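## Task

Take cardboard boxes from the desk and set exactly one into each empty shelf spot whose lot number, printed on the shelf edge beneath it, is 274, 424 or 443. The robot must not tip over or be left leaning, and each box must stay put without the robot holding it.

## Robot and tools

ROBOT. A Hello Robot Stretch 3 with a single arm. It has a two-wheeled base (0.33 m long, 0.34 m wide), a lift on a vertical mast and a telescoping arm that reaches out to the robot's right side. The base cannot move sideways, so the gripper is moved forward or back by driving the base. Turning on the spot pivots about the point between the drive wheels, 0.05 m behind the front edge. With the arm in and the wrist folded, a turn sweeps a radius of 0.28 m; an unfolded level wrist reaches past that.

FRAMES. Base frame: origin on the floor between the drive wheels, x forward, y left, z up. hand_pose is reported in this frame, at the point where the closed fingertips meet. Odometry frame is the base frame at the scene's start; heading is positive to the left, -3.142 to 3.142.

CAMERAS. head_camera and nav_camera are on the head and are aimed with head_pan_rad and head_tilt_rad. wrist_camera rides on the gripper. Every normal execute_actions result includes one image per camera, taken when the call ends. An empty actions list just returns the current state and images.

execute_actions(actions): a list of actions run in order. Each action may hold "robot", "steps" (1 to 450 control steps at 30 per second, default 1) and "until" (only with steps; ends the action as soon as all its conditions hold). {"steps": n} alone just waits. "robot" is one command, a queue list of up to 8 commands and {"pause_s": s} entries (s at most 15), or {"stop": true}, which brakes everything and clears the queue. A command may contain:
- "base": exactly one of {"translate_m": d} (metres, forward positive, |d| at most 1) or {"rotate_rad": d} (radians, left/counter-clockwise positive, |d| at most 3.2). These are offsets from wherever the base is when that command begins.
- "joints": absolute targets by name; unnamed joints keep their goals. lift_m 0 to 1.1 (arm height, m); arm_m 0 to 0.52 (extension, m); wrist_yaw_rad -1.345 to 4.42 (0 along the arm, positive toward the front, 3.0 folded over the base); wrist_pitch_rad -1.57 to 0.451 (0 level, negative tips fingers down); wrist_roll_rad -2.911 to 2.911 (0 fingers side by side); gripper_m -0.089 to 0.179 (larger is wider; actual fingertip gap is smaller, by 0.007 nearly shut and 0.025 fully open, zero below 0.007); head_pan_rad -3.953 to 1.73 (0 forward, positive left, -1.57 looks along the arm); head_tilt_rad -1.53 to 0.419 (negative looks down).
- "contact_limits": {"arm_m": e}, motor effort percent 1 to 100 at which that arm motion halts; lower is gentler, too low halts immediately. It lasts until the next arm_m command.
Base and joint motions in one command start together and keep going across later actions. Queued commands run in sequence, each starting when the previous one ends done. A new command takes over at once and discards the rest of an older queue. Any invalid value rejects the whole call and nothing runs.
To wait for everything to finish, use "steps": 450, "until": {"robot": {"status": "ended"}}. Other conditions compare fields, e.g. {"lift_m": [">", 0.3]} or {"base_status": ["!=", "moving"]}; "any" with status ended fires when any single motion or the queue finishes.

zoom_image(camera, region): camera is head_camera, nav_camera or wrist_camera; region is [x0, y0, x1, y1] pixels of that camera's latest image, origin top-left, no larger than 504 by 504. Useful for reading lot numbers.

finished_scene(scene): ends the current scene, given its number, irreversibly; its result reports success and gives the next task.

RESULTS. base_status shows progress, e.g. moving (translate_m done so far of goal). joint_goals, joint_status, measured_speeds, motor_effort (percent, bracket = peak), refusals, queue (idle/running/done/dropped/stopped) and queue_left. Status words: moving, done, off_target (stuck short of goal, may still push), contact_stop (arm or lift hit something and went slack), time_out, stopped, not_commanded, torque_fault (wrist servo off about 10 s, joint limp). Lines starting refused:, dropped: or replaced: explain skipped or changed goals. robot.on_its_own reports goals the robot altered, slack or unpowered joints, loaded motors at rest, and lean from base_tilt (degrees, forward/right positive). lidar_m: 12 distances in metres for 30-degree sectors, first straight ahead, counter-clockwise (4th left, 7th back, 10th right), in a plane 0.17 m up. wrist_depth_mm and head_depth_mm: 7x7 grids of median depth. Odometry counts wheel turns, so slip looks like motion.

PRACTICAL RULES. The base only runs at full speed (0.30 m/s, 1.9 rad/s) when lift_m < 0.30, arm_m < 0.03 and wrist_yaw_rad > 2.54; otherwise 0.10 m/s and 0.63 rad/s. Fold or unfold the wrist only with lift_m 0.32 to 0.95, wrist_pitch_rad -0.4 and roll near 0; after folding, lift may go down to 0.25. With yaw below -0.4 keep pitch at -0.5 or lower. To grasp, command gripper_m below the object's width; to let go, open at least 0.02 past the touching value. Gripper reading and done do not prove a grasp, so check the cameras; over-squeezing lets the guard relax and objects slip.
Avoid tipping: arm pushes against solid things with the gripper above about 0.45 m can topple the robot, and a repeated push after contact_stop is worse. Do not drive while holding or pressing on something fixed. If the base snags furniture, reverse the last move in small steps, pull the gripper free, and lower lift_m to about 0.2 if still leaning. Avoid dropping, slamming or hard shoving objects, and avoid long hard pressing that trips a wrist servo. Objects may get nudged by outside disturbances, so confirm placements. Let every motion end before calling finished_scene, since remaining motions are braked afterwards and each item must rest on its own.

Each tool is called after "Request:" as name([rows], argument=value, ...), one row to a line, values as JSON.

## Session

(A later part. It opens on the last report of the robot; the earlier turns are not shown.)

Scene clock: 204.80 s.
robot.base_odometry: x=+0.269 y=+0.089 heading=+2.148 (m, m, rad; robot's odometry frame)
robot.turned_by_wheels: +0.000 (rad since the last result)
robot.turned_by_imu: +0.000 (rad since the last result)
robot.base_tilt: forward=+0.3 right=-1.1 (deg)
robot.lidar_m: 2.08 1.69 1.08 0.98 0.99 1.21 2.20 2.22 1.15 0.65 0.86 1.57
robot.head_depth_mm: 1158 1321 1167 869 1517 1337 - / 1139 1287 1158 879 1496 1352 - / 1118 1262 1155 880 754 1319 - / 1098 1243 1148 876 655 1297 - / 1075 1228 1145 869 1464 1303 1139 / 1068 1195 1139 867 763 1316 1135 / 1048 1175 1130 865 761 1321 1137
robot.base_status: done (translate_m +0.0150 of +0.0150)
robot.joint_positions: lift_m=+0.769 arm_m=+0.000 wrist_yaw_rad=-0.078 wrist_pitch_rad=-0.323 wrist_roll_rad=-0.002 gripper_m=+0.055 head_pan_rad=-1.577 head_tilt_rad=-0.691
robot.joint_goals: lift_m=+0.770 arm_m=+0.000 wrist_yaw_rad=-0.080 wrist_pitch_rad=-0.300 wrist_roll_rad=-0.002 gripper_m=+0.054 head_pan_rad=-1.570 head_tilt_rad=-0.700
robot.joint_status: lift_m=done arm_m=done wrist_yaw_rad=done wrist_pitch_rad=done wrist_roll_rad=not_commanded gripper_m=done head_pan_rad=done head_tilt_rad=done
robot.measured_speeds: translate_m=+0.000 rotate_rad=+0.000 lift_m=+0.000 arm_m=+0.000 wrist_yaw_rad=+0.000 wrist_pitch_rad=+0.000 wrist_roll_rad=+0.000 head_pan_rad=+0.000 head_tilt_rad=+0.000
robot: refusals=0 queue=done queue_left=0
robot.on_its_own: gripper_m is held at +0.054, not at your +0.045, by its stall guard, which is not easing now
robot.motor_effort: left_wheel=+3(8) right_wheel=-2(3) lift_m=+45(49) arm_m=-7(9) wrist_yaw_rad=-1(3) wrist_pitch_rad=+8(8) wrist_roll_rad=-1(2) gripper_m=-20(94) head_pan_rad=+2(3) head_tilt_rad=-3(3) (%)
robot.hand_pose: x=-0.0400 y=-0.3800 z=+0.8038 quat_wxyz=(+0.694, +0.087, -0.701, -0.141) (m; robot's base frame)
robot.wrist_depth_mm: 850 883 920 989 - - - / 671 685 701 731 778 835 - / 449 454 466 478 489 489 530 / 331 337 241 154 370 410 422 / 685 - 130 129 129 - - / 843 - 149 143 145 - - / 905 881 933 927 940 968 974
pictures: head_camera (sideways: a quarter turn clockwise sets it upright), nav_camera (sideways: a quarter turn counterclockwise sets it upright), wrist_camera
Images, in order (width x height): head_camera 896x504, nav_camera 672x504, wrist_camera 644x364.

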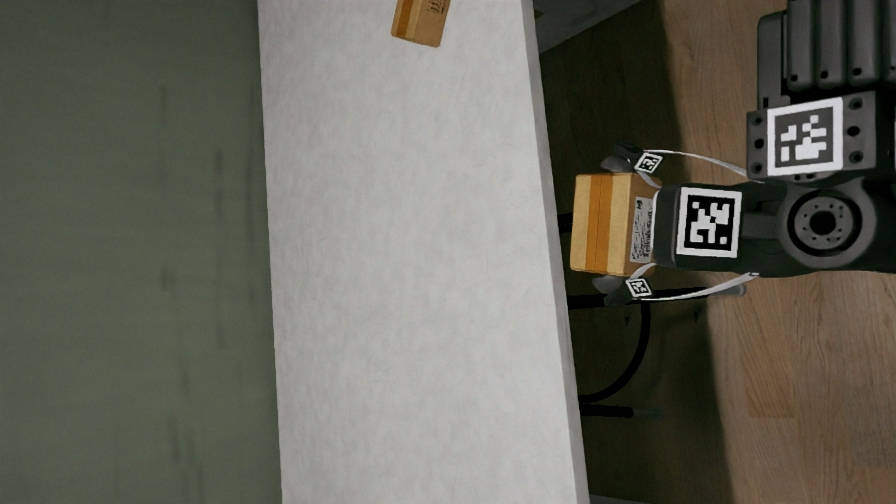

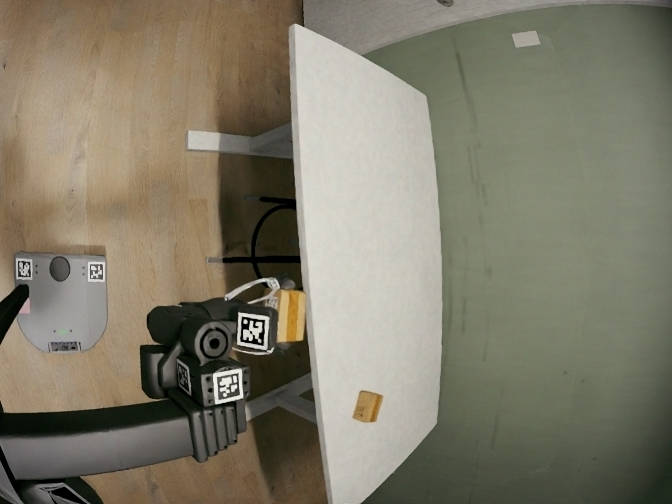

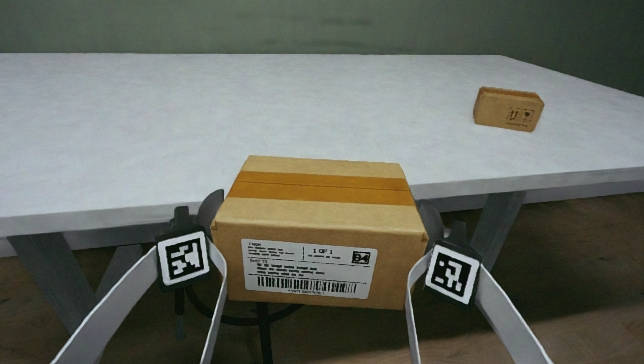

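Request:
execute_actions([
  {"robot":[{"joints":{"wrist_pitch_rad":-0.4,"wrist_yaw_rad":2.65,"lift_m":0.29,"head_pan_rad":-0.3,"head_tilt_rad":-0.5}},{"base":{"translate_m":-0.85}},{"base":{"translate_m":-0.8}},{"base":{"rotate_rad":1.726}},{"base":{"translate_m":0.6}}],"steps":450,"until":{"robot":{"status":"ended"}}},
  {"steps":450,"until":{"robot":{"status":"ended"}}},
])

Scene clock: 228.07 s.
robot.base_odometry: x=+0.722 y=-1.695 heading=-2.410 (m, m, rad; robot's odometry frame)
robot.turned_by_wheels: +1.726 (rad since the last result)
robot.turned_by_imu: +1.709 (rad since the last result)
robot.base_tilt: forward=+0.2 right=-1.0 (deg)
robot.lidar_m: 1.57 0.87 0.62 0.60 0.61 0.83 2.16 1.90 2.17 0.48 0.44 0.59
robot.head_depth_mm: 1505 1623 619 649 681 717 750 / 1472 1617 1817 2016 1792 885 939 / 1426 1555 1722 1953 1897 1498 1254 / 1368 1507 1659 1861 1895 1501 1245 / 1324 1455 1590 1766 1909 1499 1242 / 1285 1399 1542 1707 1808 1487 1241 / 1248 1352 1475 1639 1754 1480 1233
robot.base_status: done (translate_m +0.6000 of +0.6000)
robot.joint_positions: lift_m=+0.291 arm_m=+0.000 wrist_yaw_rad=+2.648 wrist_pitch_rad=-0.422 wrist_roll_rad=-0.002 gripper_m=+0.055 head_pan_rad=-0.307 head_tilt_rad=-0.506
robot.joint_goals: lift_m=+0.290 arm_m=+0.000 wrist_yaw_rad=+2.650 wrist_pitch_rad=-0.400 wrist_roll_rad=-0.002 gripper_m=+0.054 head_pan_rad=-0.300 head_tilt_rad=-0.500
robot.joint_status: lift_m=done arm_m=done wrist_yaw_rad=done wrist_pitch_rad=done wrist_roll_rad=not_commanded gripper_m=done head_pan_rad=done head_tilt_rad=done
robot.measured_speeds: translate_m=+0.000 rotate_rad=+0.000 lift_m=+0.000 arm_m=+0.000 wrist_yaw_rad=+0.000 wrist_pitch_rad=+0.000 wrist_roll_rad=+0.000 head_pan_rad=+0.000 head_tilt_rad=+0.000
robot: refusals=0 queue=done queue_left=0
robot.on_its_own: gripper_m is held at +0.054, not at your +0.045, by its stall guard, which is not easing now
robot.motor_effort: left_wheel=-4(12) right_wheel=+2(7) lift_m=+17(44) arm_m=-6(7) wrist_yaw_rad=+2(3) wrist_pitch_rad=+7(7) wrist_roll_rad=-1(2) gripper_m=-20(20) head_pan_rad=+2(27) head_tilt_rad=+1(12) (%)
robot.hand_pose: x=+0.0848 y=+0.0518 z=+0.3024 quat_wxyz=(+0.313, +0.706, -0.025, +0.635) (m; robot's base frame)
robot.wrist_depth_mm: 477 530 593 679 772 940 - / 511 569 649 744 896 - - / 558 626 717 787 873 898 922 / 598 636 395 154 672 700 727 / - 562 130 130 129 573 585 / - - 144 143 144 495 503 / - - - 419 416 425 429
pictures: head_camera (sideways: a quarter turn clockwise sets it upright), nav_camera (sideways: a quarter turn counterclockwise sets it upright), wrist_camera
Images, in order (width x height): head_camera 896x504, nav_camera 672x504, wrist_camera 644x364.

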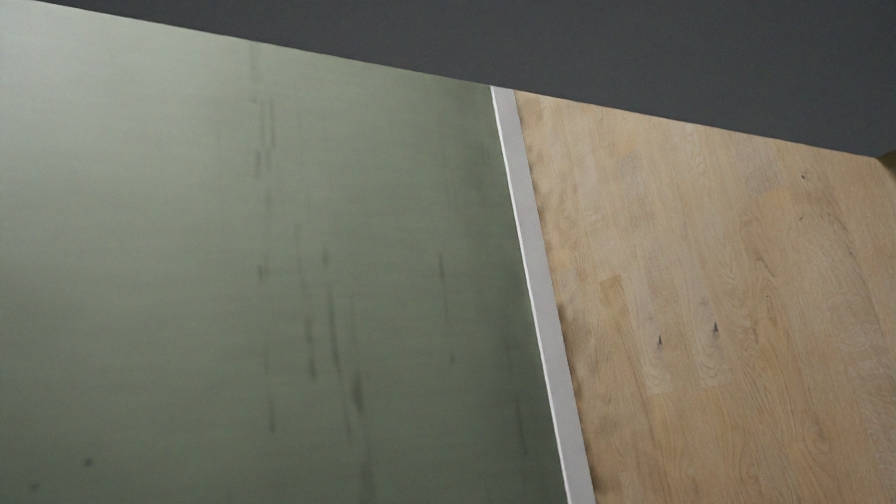

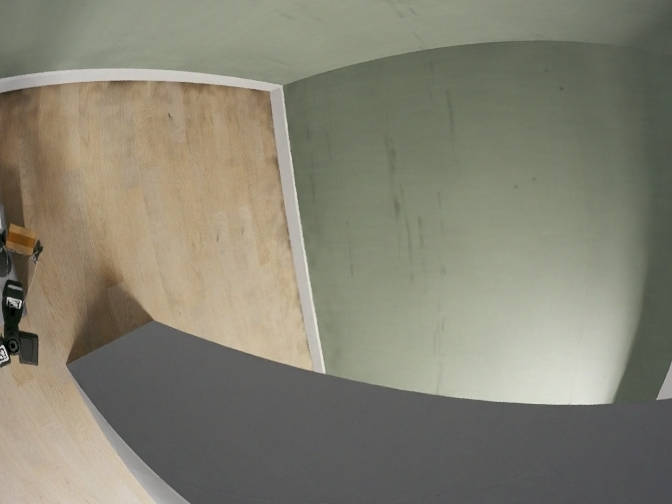

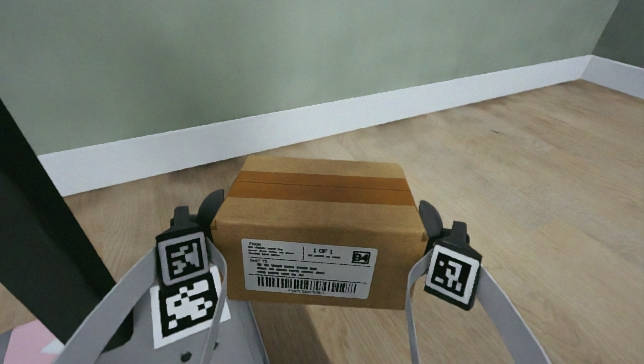

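Request:
execute_actions([
  {"robot":[{"base":{"translate_m":0.6}},{"base":{"translate_m":0.6},"joints":{"head_pan_rad":-0.75}},{"base":{"rotate_rad":-1.55}},{"base":{"translate_m":0.5}}],"steps":450,"until":{"robot":{"status":"ended"}}},
])

Scene clock: 244.70 s.
robot.base_odometry: x=-0.513 y=-2.132 heading=+2.324 (m, m, rad; robot's odometry frame)
robot.turned_by_wheels: -1.550 (rad since the last result)
robot.turned_by_imu: -1.528 (rad since the last result)
robot.base_tilt: forward=+0.1 right=-0.8 (deg)
robot.lidar_m: 1.33 0.52 0.38 0.37 0.39 0.54 1.11 1.16 1.62 0.64 1.08 1.01
robot.head_depth_mm: 1016 1082 990 1218 1140 927 1186 / 1022 1128 980 1351 1131 1318 1181 / 923 1020 972 1307 1131 1421 1225 / 844 926 995 1155 1249 1424 1245 / 881 972 1126 1371 1603 1456 1244 / 1598 1688 1885 1689 1818 1503 1241 / 1490 1581 1753 1946 1878 1486 1236
robot.base_status: done (translate_m +0.5000 of +0.5000)
robot.joint_positions: lift_m=+0.291 arm_m=+0.000 wrist_yaw_rad=+2.648 wrist_pitch_rad=-0.422 wrist_roll_rad=-0.002 gripper_m=+0.055 head_pan_rad=-0.743 head_tilt_rad=-0.506
robot.joint_goals: lift_m=+0.290 arm_m=+0.000 wrist_yaw_rad=+2.650 wrist_pitch_rad=-0.400 wrist_roll_rad=-0.002 gripper_m=+0.054 head_pan_rad=-0.750 head_tilt_rad=-0.500
robot.joint_status: lift_m=done arm_m=done wrist_yaw_rad=done wrist_pitch_rad=done wrist_roll_rad=not_commanded gripper_m=done head_pan_rad=done head_tilt_rad=done
robot.measured_speeds: translate_m=+0.000 rotate_rad=+0.000 lift_m=+0.000 arm_m=+0.000 wrist_yaw_rad=+0.000 wrist_pitch_rad=+0.000 wrist_roll_rad=+0.000 head_pan_rad=+0.000 head_tilt_rad=+0.000
robot: refusals=0 queue=done queue_left=0
robot.on_its_own: gripper_m is held at +0.054, not at your +0.045, by its stall guard, which is not easing now
robot.motor_effort: left_wheel=+3(14) right_wheel=-2(6) lift_m=+17(17) arm_m=-7(6) wrist_yaw_rad=+2(2) wrist_pitch_rad=+8(7) wrist_roll_rad=-1(1) gripper_m=-19(20) head_pan_rad=-2(20) head_tilt_rad=+1(2) (%)
robot.hand_pose: x=+0.0848 y=+0.0517 z=+0.3023 quat_wxyz=(+0.313, +0.706, -0.025, +0.635) (m; robot's base frame)
robot.wrist_depth_mm: 314 341 384 433 489 572 689 / 338 378 419 476 550 658 823 / 366 410 463 530 639 738 881 / 404 450 318 154 643 687 721 / - 468 130 130 129 578 573 / - - 145 143 145 486 493 / - - - 423 426 424 428
pictures: head_camera (sideways: a quarter turn clockwise sets it upright), nav_camera (sideways: a quarter turn counterclockwise sets it upright), wrist_camera
Images, in order (width x height): head_camera 896x504, nav_camera 672x504, wrist_camera 644x364.

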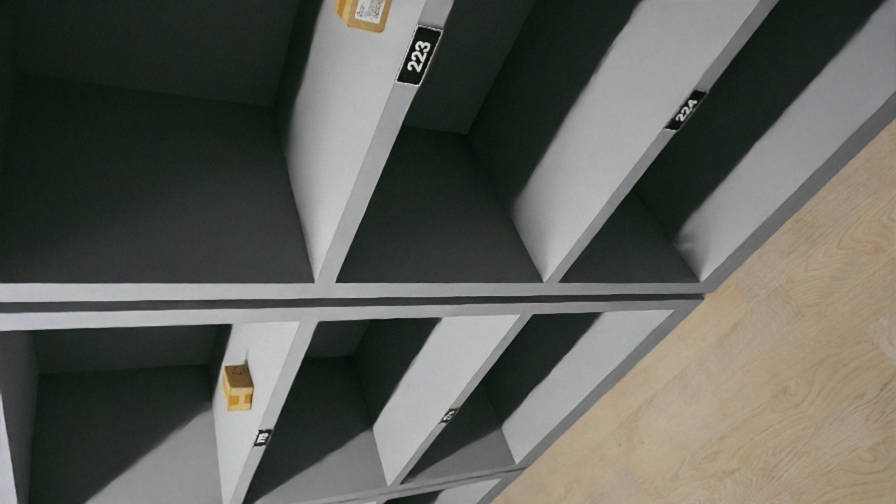

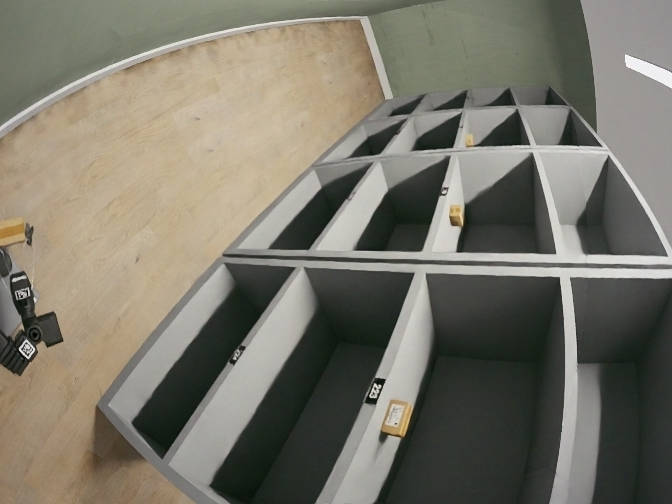

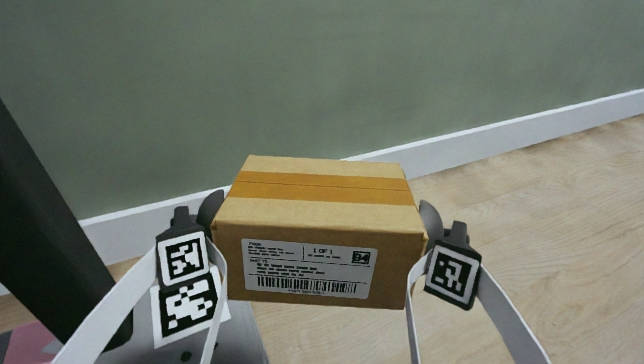

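Request:
execute_actions([
  {"robot":[{"base":{"rotate_rad":-0.025}},{"base":{"translate_m":1.0}}],"steps":450,"until":{"robot":{"status":"ended"}}},
])

Request:
zoom_image(camera="head_camera", region=[340,300,540,504])

Scene clock: 252.43 s.
robot.base_odometry: x=-1.178 y=-1.385 heading=+2.299 (m, m, rad; robot's odometry frame)
robot.turned_by_wheels: -0.025 (rad since the last result)
robot.turned_by_imu: -0.017 (rad since the last result)
robot.base_tilt: forward=+0.0 right=-1.2 (deg)
robot.lidar_m: 1.41 0.52 0.38 0.37 0.39 0.53 1.48 1.23 0.66 0.65 1.01 0.96
robot.head_depth_mm: 997 1072 989 1215 1142 925 1185 / 960 1077 978 1344 1140 1309 1178 / 868 961 970 1229 1127 1428 1214 / 794 871 951 1083 1188 1381 1247 / 1303 1573 1135 1437 1648 1453 1238 / 1566 1651 1823 1661 1790 1501 1240 / 1453 1539 1707 1889 1883 1478 1240
robot.base_status: done (translate_m +1.0000 of +1.0000)
robot.joint_positions: lift_m=+0.291 arm_m=+0.000 wrist_yaw_rad=+2.648 wrist_pitch_rad=-0.422 wrist_roll_rad=-0.002 gripper_m=+0.055 head_pan_rad=-0.743 head_tilt_rad=-0.506
robot.joint_goals: lift_m=+0.290 arm_m=+0.000 wrist_yaw_rad=+2.650 wrist_pitch_rad=-0.400 wrist_roll_rad=-0.002 gripper_m=+0.054 head_pan_rad=-0.750 head_tilt_rad=-0.500
robot.joint_status: lift_m=done arm_m=done wrist_yaw_rad=done wrist_pitch_rad=done wrist_roll_rad=not_commanded gripper_m=done head_pan_rad=done head_tilt_rad=done
robot.measured_speeds: translate_m=+0.000 rotate_rad=+0.000 lift_m=+0.000 arm_m=+0.000 wrist_yaw_rad=+0.000 wrist_pitch_rad=+0.000 wrist_roll_rad=+0.000 head_pan_rad=+0.000 head_tilt_rad=+0.000
robot: refusals=0 queue=done queue_left=0
robot.on_its_own: gripper_m is held at +0.054, not at your +0.045, by its stall guard, which is not easing now
robot.motor_effort: left_wheel=+2(16) right_wheel=-1(5) lift_m=+17(17) arm_m=-6(7) wrist_yaw_rad=+3(2) wrist_pitch_rad=+7(7) wrist_roll_rad=-1(2) gripper_m=-19(19) head_pan_rad=-2(2) head_tilt_rad=+2(1) (%)
robot.hand_pose: x=+0.0848 y=+0.0517 z=+0.3023 quat_wxyz=(+0.313, +0.706, -0.025, +0.635) (m; robot's base frame)
robot.wrist_depth_mm: 314 343 383 426 500 584 732 / 340 371 418 485 565 666 875 / 368 403 457 543 641 780 888 / 406 454 318 154 655 725 731 / - 463 131 130 129 577 579 / - - 144 143 144 484 498 / - - - 416 419 419 429
pictures: head_camera (sideways: a quarter turn clockwise sets it upright), nav_camera (sideways: a quarter turn counterclockwise sets it upright), wrist_camera
Images, in order (width x height): head_camera 896x504, nav_camera 672x504, wrist_camera 644x364.

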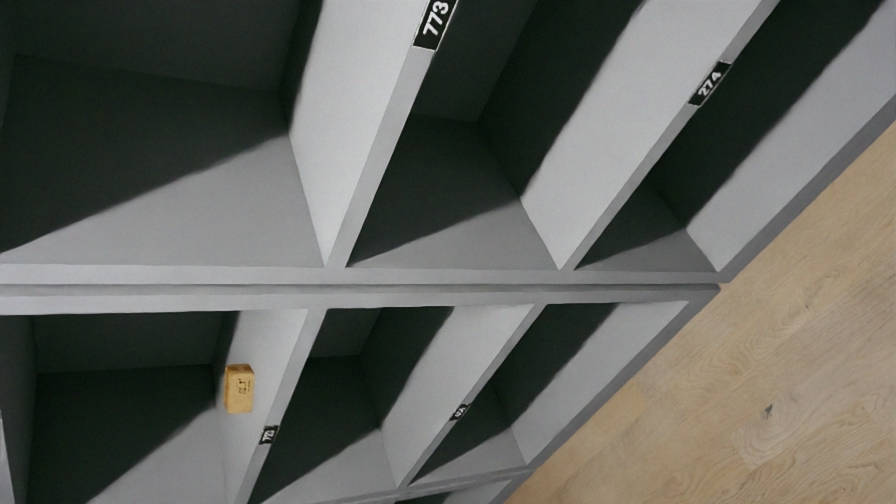

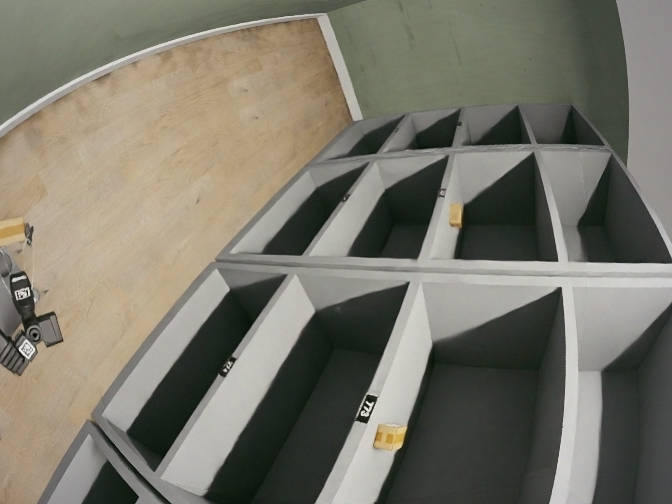

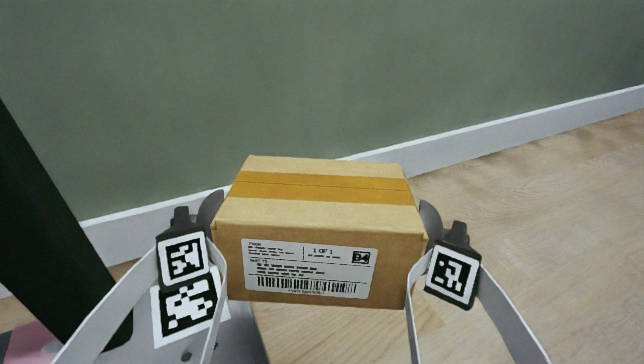

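Region (340, 300, 540, 504) of head_camera's 896x504 image, scaled by 2.471, with more detail than that image has; it fills the left 494 columns of this view, and the rest is white.

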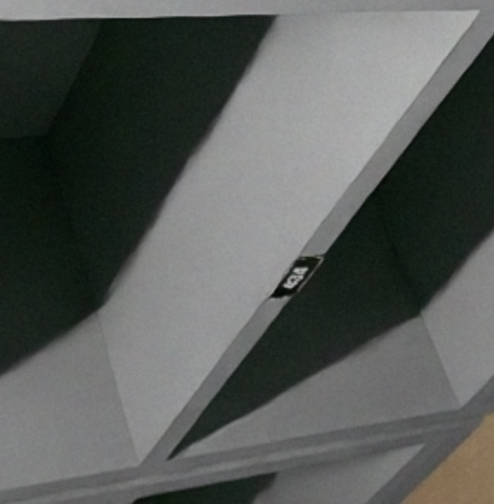

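Request:
execute_actions([
  {"robot":[{"base":{"translate_m":0.32},"joints":{"lift_m":0.4,"head_pan_rad":-1.57,"head_tilt_rad":-0.8}},{"joints":{"lift_m":0.58,"wrist_yaw_rad":0}},{"joints":{"wrist_pitch_rad":-0.3}}],"steps":450,"until":{"robot":{"status":"ended"}}},
])

Scene clock: 262.40 s.
robot.base_odometry: x=-1.391 y=-1.146 heading=+2.299 (m, m, rad; robot's odometry frame)
robot.turned_by_wheels: +0.000 (rad since the last result)
robot.turned_by_imu: +0.003 (rad since the last result)
robot.base_tilt: forward=+0.2 right=-1.0 (deg)
robot.lidar_m: 1.39 0.52 0.38 0.37 0.38 0.53 1.49 1.51 0.77 1.09 0.75 1.48
robot.head_depth_mm: 900 687 1179 1045 1223 1268 1113 / 898 683 1209 1041 1364 1281 - / 892 657 1210 1038 1379 1261 - / 886 666 1210 1034 1389 697 - / 891 674 1204 1028 1377 1264 1111 / 892 671 1202 1033 1376 1265 1106 / 891 699 1127 1012 1200 1256 1103
robot.base_status: done (translate_m +0.3200 of +0.3200)
robot.joint_positions: lift_m=+0.579 arm_m=+0.000 wrist_yaw_rad=+0.003 wrist_pitch_rad=-0.329 wrist_roll_rad=-0.003 gripper_m=+0.055 head_pan_rad=-1.563 head_tilt_rad=-0.790
robot.joint_goals: lift_m=+0.580 arm_m=+0.000 wrist_yaw_rad=+0.000 wrist_pitch_rad=-0.300 wrist_roll_rad=-0.003 gripper_m=+0.054 head_pan_rad=-1.570 head_tilt_rad=-0.800
robot.joint_status: lift_m=done arm_m=done wrist_yaw_rad=done wrist_pitch_rad=done wrist_roll_rad=not_commanded gripper_m=done head_pan_rad=done head_tilt_rad=done
robot.measured_speeds: translate_m=+0.000 rotate_rad=+0.000 lift_m=+0.000 arm_m=+0.000 wrist_yaw_rad=+0.000 wrist_pitch_rad=+0.000 wrist_roll_rad=+0.000 head_pan_rad=+0.000 head_tilt_rad=+0.000
robot: refusals=0 queue=done queue_left=0
robot.on_its_own: gripper_m is held at +0.054, not at your +0.045, by its stall guard, which is not easing now
robot.motor_effort: left_wheel=+2(13) right_wheel=-1(4) lift_m=+44(48) arm_m=-6(6) wrist_yaw_rad=-2(1) wrist_pitch_rad=+10(9) wrist_roll_rad=-1(1) gripper_m=-20(19) head_pan_rad=-2(27) head_tilt_rad=-4(16) (%)
robot.hand_pose: x=-0.0208 y=-0.3801 z=+0.6124 quat_wxyz=(+0.699, +0.117, -0.696, -0.115) (m; robot's base frame)
robot.wrist_depth_mm: 462 661 778 771 757 709 514 / 465 600 674 696 744 683 496 / 446 445 455 464 479 496 465 / 507 689 557 153 437 647 450 / 543 662 130 129 129 715 504 / 708 684 150 143 145 655 569 / 687 691 683 688 698 689 682
pictures: head_camera (sideways: a quarter turn clockwise sets it upright), nav_camera (sideways: a quarter turn counterclockwise sets it upright), wrist_camera
Images, in order (width x height): head_camera 896x504, nav_camera 672x504, wrist_camera 644x364.

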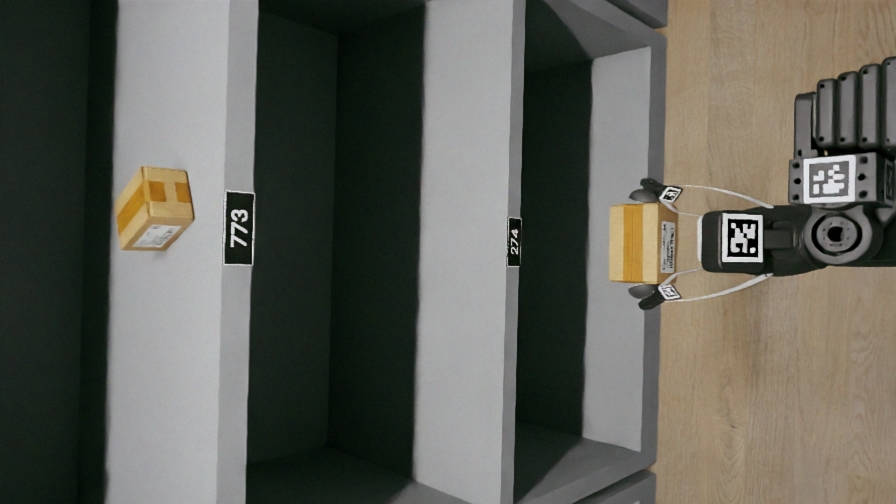

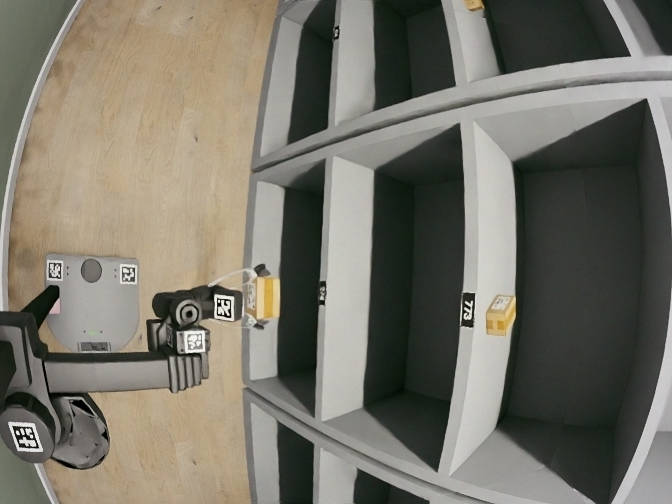

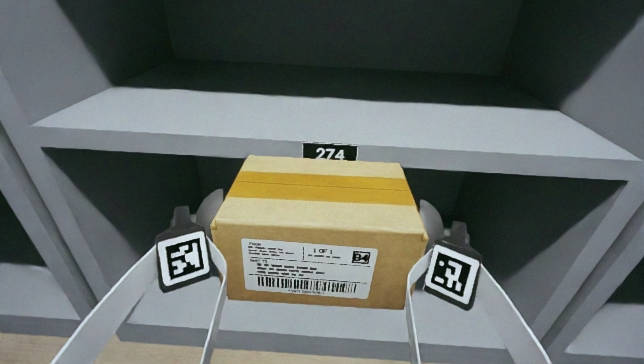

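Request:
execute_actions([
  {"robot":[{"joints":{"arm_m":0.38}},{"joints":{"lift_m":0.528}},{"joints":{"gripper_m":0.13}},{"joints":{"arm_m":0}},{"joints":{"wrist_pitch_rad":-0.4,"wrist_yaw_rad":2.7,"lift_m":0.36,"gripper_m":0.04}},{"joints":{"lift_m":0.28}}],"steps":450,"until":{"robot":{"status":"ended"}}},
  {"steps":450,"until":{"robot":{"status":"ended"}}},
])

Request:
execute_actions([
  {"robot":[{"base":{"translate_m":-0.92}},{"base":{"translate_m":-0.92}},{"base":{"rotate_rad":-1.59}},{"base":{"translate_m":1}},{"base":{"translate_m":1}},{"base":{"rotate_rad":1.58}},{"base":{"translate_m":0.8}}],"steps":450,"until":{"robot":{"status":"ended"}}},
  {"steps":450,"until":{"robot":{"status":"ended"}}},
  {"steps":450,"until":{"robot":{"status":"ended"}}},
])

Scene clock: 285.73 s.
robot.base_odometry: x=-1.391 y=-1.146 heading=+2.299 (m, m, rad; robot's odometry frame)
robot.turned_by_wheels: +0.000 (rad since the last result)
robot.turned_by_imu: +0.000 (rad since the last result)
robot.base_tilt: forward=+0.1 right=-1.1 (deg)
robot.lidar_m: 1.39 0.52 0.38 0.37 0.38 0.53 1.49 1.51 0.78 1.09 0.75 1.48
robot.head_depth_mm: 898 689 1181 1053 1229 1269 1115 / 897 685 1204 1042 1359 1268 1111 / 892 656 1204 1042 1386 1265 1120 / 889 664 1212 999 1388 1265 1133 / 890 672 1201 1039 1388 1258 1106 / 890 670 1197 1031 1381 1260 1107 / 890 698 1133 1009 1192 1257 1100
robot.base_status: done (translate_m +0.3200 of +0.3200)
robot.joint_positions: lift_m=+0.281 arm_m=+0.000 wrist_yaw_rad=+2.697 wrist_pitch_rad=-0.415 wrist_roll_rad=-0.003 gripper_m=+0.040 head_pan_rad=-1.563 head_tilt_rad=-0.790
robot.joint_goals: lift_m=+0.280 arm_m=+0.000 wrist_yaw_rad=+2.700 wrist_pitch_rad=-0.400 wrist_roll_rad=-0.003 gripper_m=+0.040 head_pan_rad=-1.570 head_tilt_rad=-0.800
robot.joint_status: lift_m=done arm_m=done wrist_yaw_rad=done wrist_pitch_rad=done wrist_roll_rad=not_commanded gripper_m=done head_pan_rad=done head_tilt_rad=done
robot.measured_speeds: translate_m=+0.000 rotate_rad=+0.000 lift_m=+0.000 arm_m=+0.000 wrist_yaw_rad=+0.000 wrist_pitch_rad=+0.000 wrist_roll_rad=+0.000 head_pan_rad=+0.000 head_tilt_rad=+0.000
robot: refusals=0 queue=done queue_left=0
robot.motor_effort: left_wheel=+2(2) right_wheel=-1(1) lift_m=+16(42) arm_m=-6(4) wrist_yaw_rad=+3(5) wrist_pitch_rad=+5(10) wrist_roll_rad=-1(1) gripper_m=+0(80) head_pan_rad=-2(2) head_tilt_rad=-5(4) (%)
robot.hand_pose: x=+0.0754 y=+0.0576 z=+0.2940 quat_wxyz=(+0.295, +0.706, -0.010, +0.644) (m; robot's base frame)
robot.wrist_depth_mm: 315 341 376 423 467 535 641 / 339 369 418 466 521 618 743 / 370 408 452 524 602 680 832 / - 445 496 579 659 704 717 / - 478 518 542 558 564 585 / 439 - - 468 454 478 491 / - - - 407 410 417 424
pictures: head_camera (sideways: a quarter turn clockwise sets it upright), nav_camera (sideways: a quarter turn counterclockwise sets it upright), wrist_camera
Images, in order (width x height): head_camera 896x504, nav_camera 672x504, wrist_camera 644x364.

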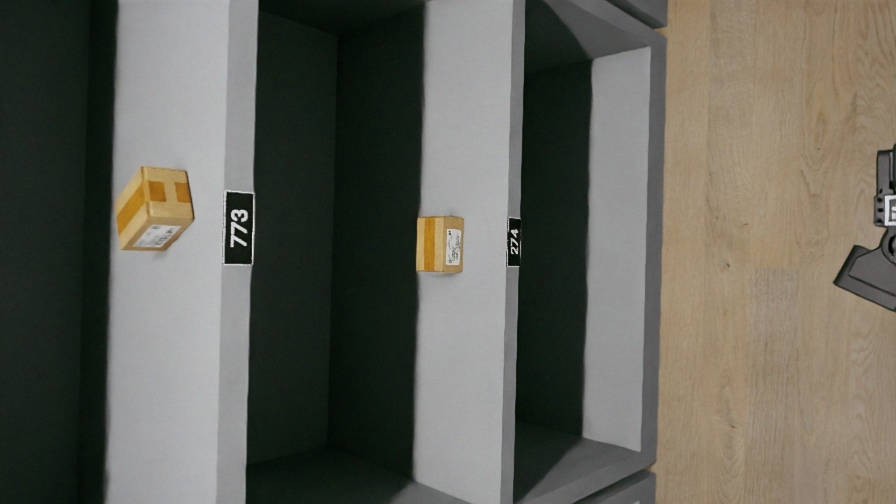

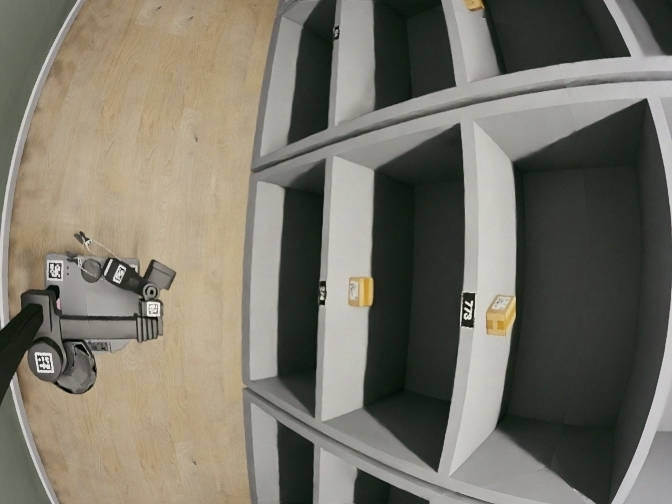

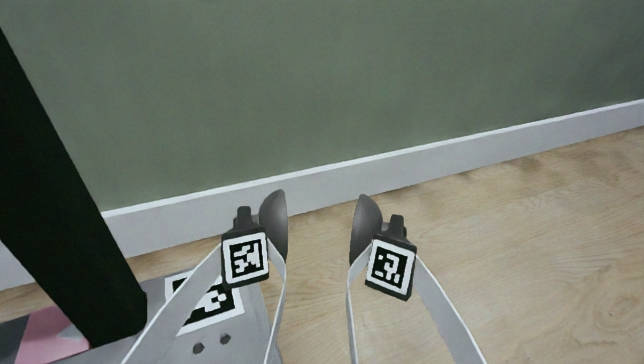

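Scene clock: 314.60 s.
robot.base_odometry: x=+0.826 y=-0.615 heading=+2.289 (m, m, rad; robot's odometry frame)
robot.turned_by_wheels: -0.010 (rad since the last result)
robot.turned_by_imu: -0.001 (rad since the last result)
robot.base_tilt: forward=+0.0 right=-1.1 (deg)
robot.lidar_m: 2.90 1.26 0.93 0.89 0.93 1.42 1.38 1.43 1.44 0.94 1.12 1.06
robot.head_depth_mm: 1177 1351 1574 1755 1483 1278 1112 / 1181 1359 1591 1764 1489 1276 1114 / 1182 1335 1480 1660 1479 1272 1125 / 1180 1283 974 852 1465 1270 1132 / 1182 1276 970 848 1474 1260 1110 / 1190 1274 964 1613 1467 1258 1102 / 1193 1269 962 1610 1463 1258 1100
robot.base_status: done (translate_m +0.8000 of +0.8000)
robot.joint_positions: lift_m=+0.281 arm_m=+0.000 wrist_yaw_rad=+2.698 wrist_pitch_rad=-0.415 wrist_roll_rad=-0.003 gripper_m=+0.040 head_pan_rad=-1.563 head_tilt_rad=-0.791
robot.joint_goals: lift_m=+0.280 arm_m=+0.000 wrist_yaw_rad=+2.700 wrist_pitch_rad=-0.400 wrist_roll_rad=-0.003 gripper_m=+0.040 head_pan_rad=-1.570 head_tilt_rad=-0.800
robot.joint_status: lift_m=done arm_m=done wrist_yaw_rad=done wrist_pitch_rad=done wrist_roll_rad=not_commanded gripper_m=done head_pan_rad=done head_tilt_rad=done
robot.measured_speeds: translate_m=+0.000 rotate_rad=+0.000 lift_m=+0.000 arm_m=+0.000 wrist_yaw_rad=+0.000 wrist_pitch_rad=+0.000 wrist_roll_rad=+0.000 head_pan_rad=+0.000 head_tilt_rad=+0.000
robot: refusals=0 queue=done queue_left=0
robot.motor_effort: left_wheel=-3(15) right_wheel=+2(8) lift_m=+16(16) arm_m=-6(6) wrist_yaw_rad=+2(2) wrist_pitch_rad=+5(5) wrist_roll_rad=-1(1) gripper_m=+0(0) head_pan_rad=-2(2) head_tilt_rad=-3(3) (%)
robot.hand_pose: x=+0.0752 y=+0.0576 z=+0.2939 quat_wxyz=(+0.295, +0.706, -0.009, +0.644) (m; robot's base frame)
robot.wrist_depth_mm: 714 762 825 896 - - - / 753 823 940 - - - - / 791 823 841 847 877 910 905 / - 665 663 671 682 697 716 / - 539 565 558 556 568 571 / 435 - - 474 464 481 491 / - - - 409 409 414 422
pictures: head_camera (sideways: a quarter turn clockwise sets it upright), nav_camera (sideways: a quarter turn counterclockwise sets it upright), wrist_camera
Images, in order (width x height): head_camera 896x504, nav_camera 672x504, wrist_camera 644x364.

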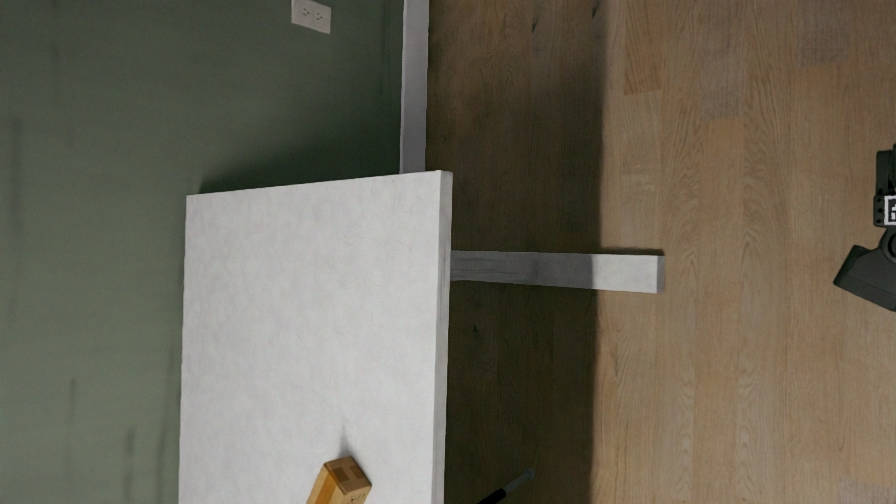

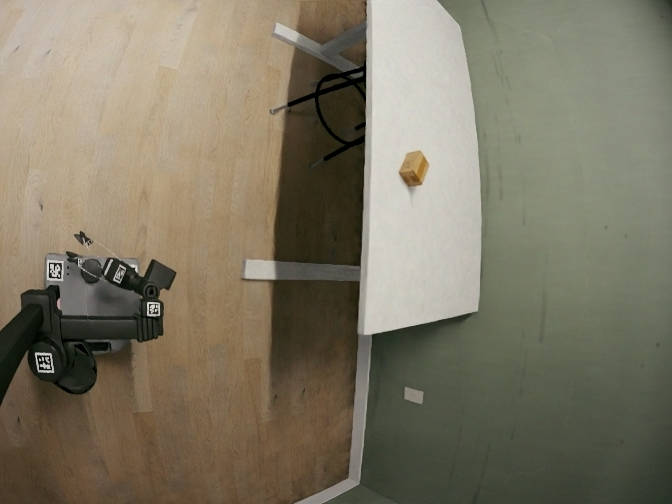

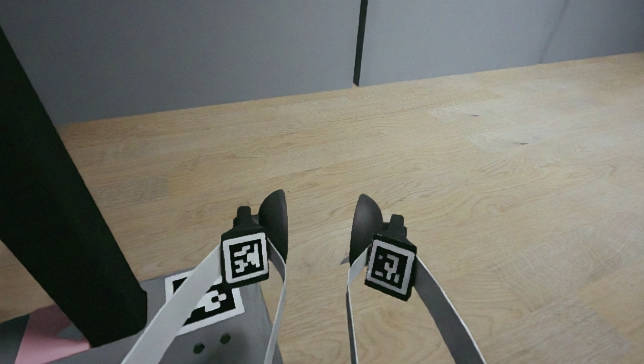

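Request:
execute_actions([
  {"robot":[{"base":{"translate_m":0.72}},{"base":{"rotate_rad":-0.45},"joints":{"lift_m":0.4}},{"joints":{"lift_m":0.74,"wrist_yaw_rad":0,"gripper_m":0.17,"head_tilt_rad":-0.7}},{"joints":{"wrist_pitch_rad":-0.3,"arm_m":0.25}}],"steps":450,"until":{"robot":{"status":"ended"}}},
])

Scene clock: 329.87 s.
robot.base_odometry: x=+0.352 y=-0.073 heading=+1.839 (m, m, rad; robot's odometry frame)
robot.turned_by_wheels: -0.450 (rad since the last result)
robot.turned_by_imu: -0.442 (rad since the last result)
robot.base_tilt: forward=+0.2 right=-1.2 (deg)
robot.lidar_m: 2.14 2.19 1.16 0.90 0.89 0.95 1.40 2.09 1.83 1.16 0.74 1.09
robot.head_depth_mm: 1496 1710 1140 1873 1589 1362 - / 1416 1621 1133 1795 - - 1122 / 1353 1483 1134 925 1488 1321 1142 / 1286 1434 1123 924 1506 1325 1135 / 1233 1368 1113 918 1562 1314 1136 / 1183 1328 1113 855 1526 1315 1134 / 1128 1259 1110 850 1467 1272 1132
robot.base_status: done (rotate_rad -0.4499 of -0.4500)
robot.joint_positions: lift_m=+0.739 arm_m=+0.250 wrist_yaw_rad=+0.002 wrist_pitch_rad=-0.320 wrist_roll_rad=-0.003 gripper_m=+0.170 head_pan_rad=-1.563 head_tilt_rad=-0.705
robot.joint_goals: lift_m=+0.740 arm_m=+0.250 wrist_yaw_rad=+0.000 wrist_pitch_rad=-0.300 wrist_roll_rad=-0.003 gripper_m=+0.170 head_pan_rad=-1.570 head_tilt_rad=-0.700
robot.joint_status: lift_m=done arm_m=done wrist_yaw_rad=done wrist_pitch_rad=done wrist_roll_rad=not_commanded gripper_m=done head_pan_rad=done head_tilt_rad=done
robot.measured_speeds: translate_m=+0.000 rotate_rad=+0.000 lift_m=+0.000 arm_m=+0.000 wrist_yaw_rad=+0.000 wrist_pitch_rad=+0.000 wrist_roll_rad=+0.000 head_pan_rad=+0.000 head_tilt_rad=+0.000
robot: refusals=0 queue=done queue_left=0
robot.motor_effort: left_wheel=+3(13) right_wheel=-2(6) lift_m=+44(41) arm_m=+6(6) wrist_yaw_rad=-1(2) wrist_pitch_rad=+7(7) wrist_roll_rad=-1(1) gripper_m=+1(85) head_pan_rad=-1(1) head_tilt_rad=+1(7) (%)
robot.hand_pose: x=-0.0211 y=-0.6302 z=+0.7746 quat_wxyz=(+0.699, +0.114, -0.697, -0.112) (m; robot's base frame)
robot.wrist_depth_mm: 678 784 846 938 - - - / 549 581 600 652 652 - - / 372 382 396 349 413 433 437 / 279 287 292 299 300 329 - / 227 229 231 248 899 - - / - 203 - - - - - / 880 876 923 918 930 924 960
pictures: head_camera (sideways: a quarter turn clockwise sets it upright), nav_camera (sideways: a quarter turn counterclockwise sets it upright), wrist_camera
Images, in order (width x height): head_camera 896x504, nav_camera 672x504, wrist_camera 644x364.

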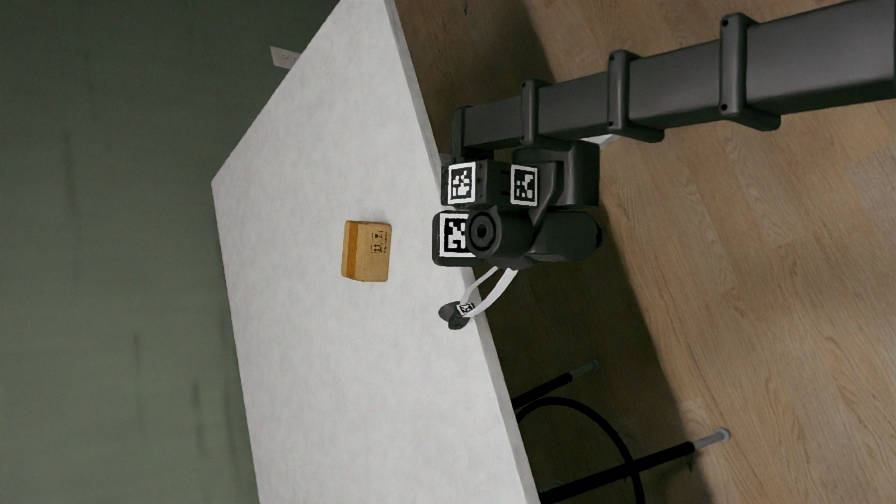

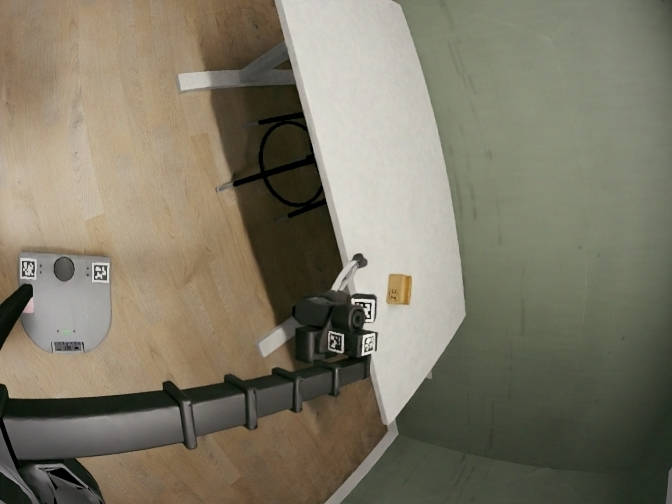

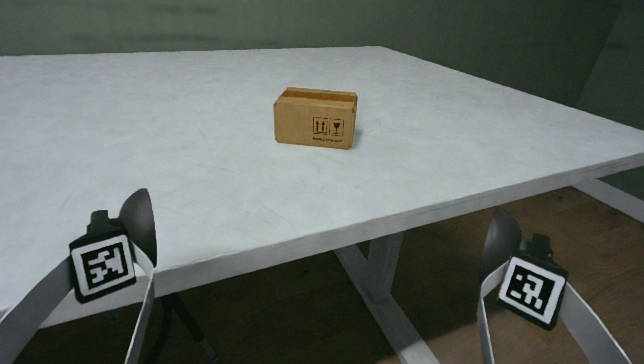

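Same view as before.

Request:
execute_actions([
  {"robot":[{"base":{"translate_m":0.028},"joints":{"arm_m":0.48,"lift_m":0.713,"wrist_yaw_rad":-0.08}},{"joints":{"gripper_m":0.045}},{"joints":{"lift_m":0.77}},{"joints":{"arm_m":0}}],"steps":450,"until":{"robot":{"status":"ended"}}},
])

Scene clock: 341.93 s.
robot.base_odometry: x=+0.345 y=-0.046 heading=+1.839 (m, m, rad; robot's odometry frame)
robot.turned_by_wheels: +0.000 (rad since the last result)
robot.turned_by_imu: +0.000 (rad since the last result)
robot.base_tilt: forward=+0.2 right=-1.1 (deg)
robot.lidar_m: 2.14 2.16 1.19 0.91 0.91 0.96 1.41 2.11 1.81 0.97 0.73 1.07
robot.head_depth_mm: 1475 1697 1135 1879 1589 1336 - / 1399 1596 1137 1766 1579 1355 - / 1337 1463 1124 959 1570 1330 - / 1279 1414 1124 918 1561 1348 - / 1220 1353 1114 886 1555 1311 1138 / 1171 1311 1117 856 1509 1315 1136 / 1126 1251 1106 851 1476 1304 1134
robot.base_status: done (translate_m +0.0280 of +0.0280)
robot.joint_positions: lift_m=+0.769 arm_m=+0.000 wrist_yaw_rad=-0.079 wrist_pitch_rad=-0.324 wrist_roll_rad=-0.003 gripper_m=+0.058 head_pan_rad=-1.563 head_tilt_rad=-0.705
robot.joint_goals: lift_m=+0.770 arm_m=+0.000 wrist_yaw_rad=-0.080 wrist_pitch_rad=-0.300 wrist_roll_rad=-0.003 gripper_m=+0.057 head_pan_rad=-1.570 head_tilt_rad=-0.700
robot.joint_status: lift_m=done arm_m=done wrist_yaw_rad=done wrist_pitch_rad=done wrist_roll_rad=not_commanded gripper_m=done head_pan_rad=done head_tilt_rad=done
robot.measured_speeds: translate_m=+0.000 rotate_rad=+0.000 lift_m=+0.000 arm_m=+0.000 wrist_yaw_rad=+0.000 wrist_pitch_rad=+0.000 wrist_roll_rad=+0.000 head_pan_rad=+0.000 head_tilt_rad=+0.000
robot: refusals=0 queue=done queue_left=0
robot.on_its_own: gripper_m is held at +0.057, not at your +0.045, by its stall guard, which is not easing now
robot.motor_effort: left_wheel=+3(9) right_wheel=-2(2) lift_m=+44(45) arm_m=-6(8) wrist_yaw_rad=-1(1) wrist_pitch_rad=+8(8) wrist_roll_rad=-1(1) gripper_m=-19(98) head_pan_rad=-2(2) head_tilt_rad=+1(1) (%)
robot.hand_pose: x=-0.0400 y=-0.3799 z=+0.8037 quat_wxyz=(+0.694, +0.087, -0.700, -0.141) (m; robot's base frame)
robot.wrist_depth_mm: 853 922 - - - - - / 659 678 716 730 779 - - / 435 448 462 516 - - - / 349 578 283 153 - - - / 554 - 130 129 128 - - / - - 148 142 143 - - / 897 887 939 959 972 975 -
pictures: head_camera (sideways: a quarter turn clockwise sets it upright), nav_camera (sideways: a quarter turn counterclockwise sets it upright), wrist_camera
Images, in order (width x height): head_camera 896x504, nav_camera 672x504, wrist_camera 644x364.

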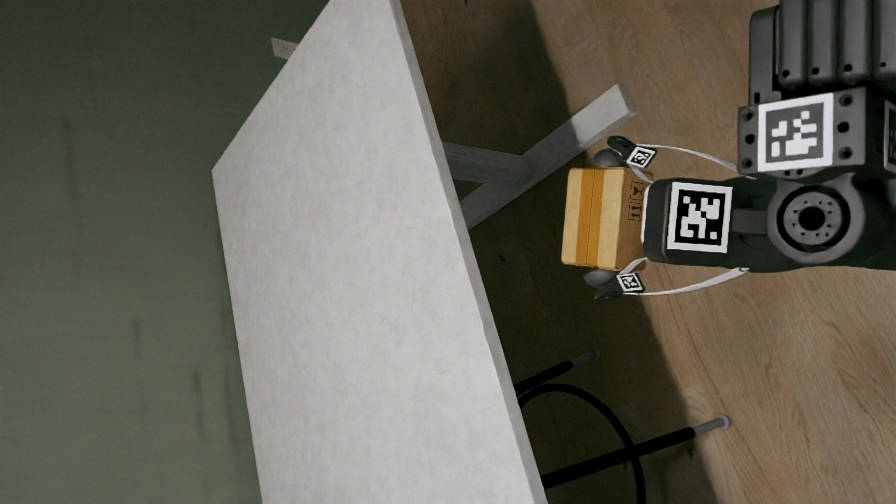

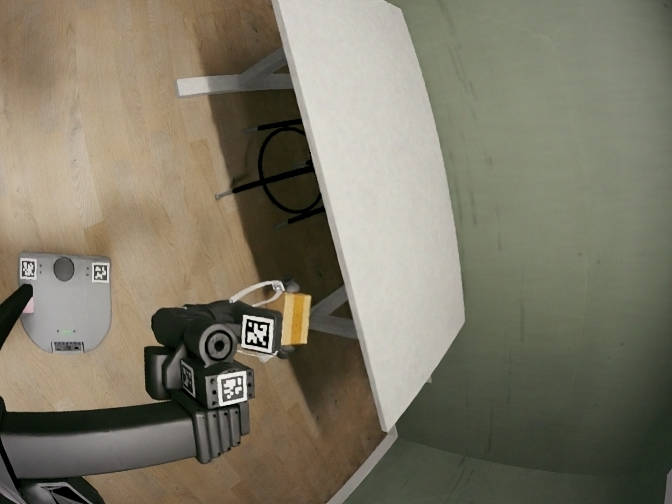

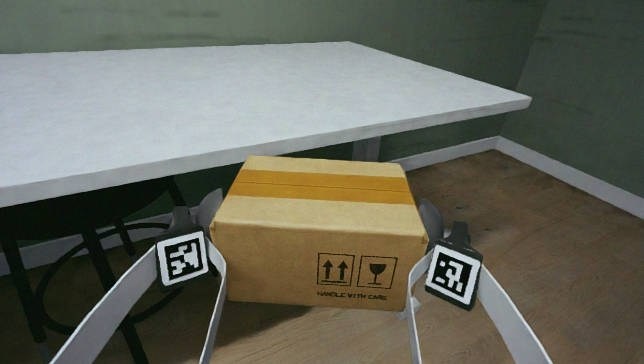

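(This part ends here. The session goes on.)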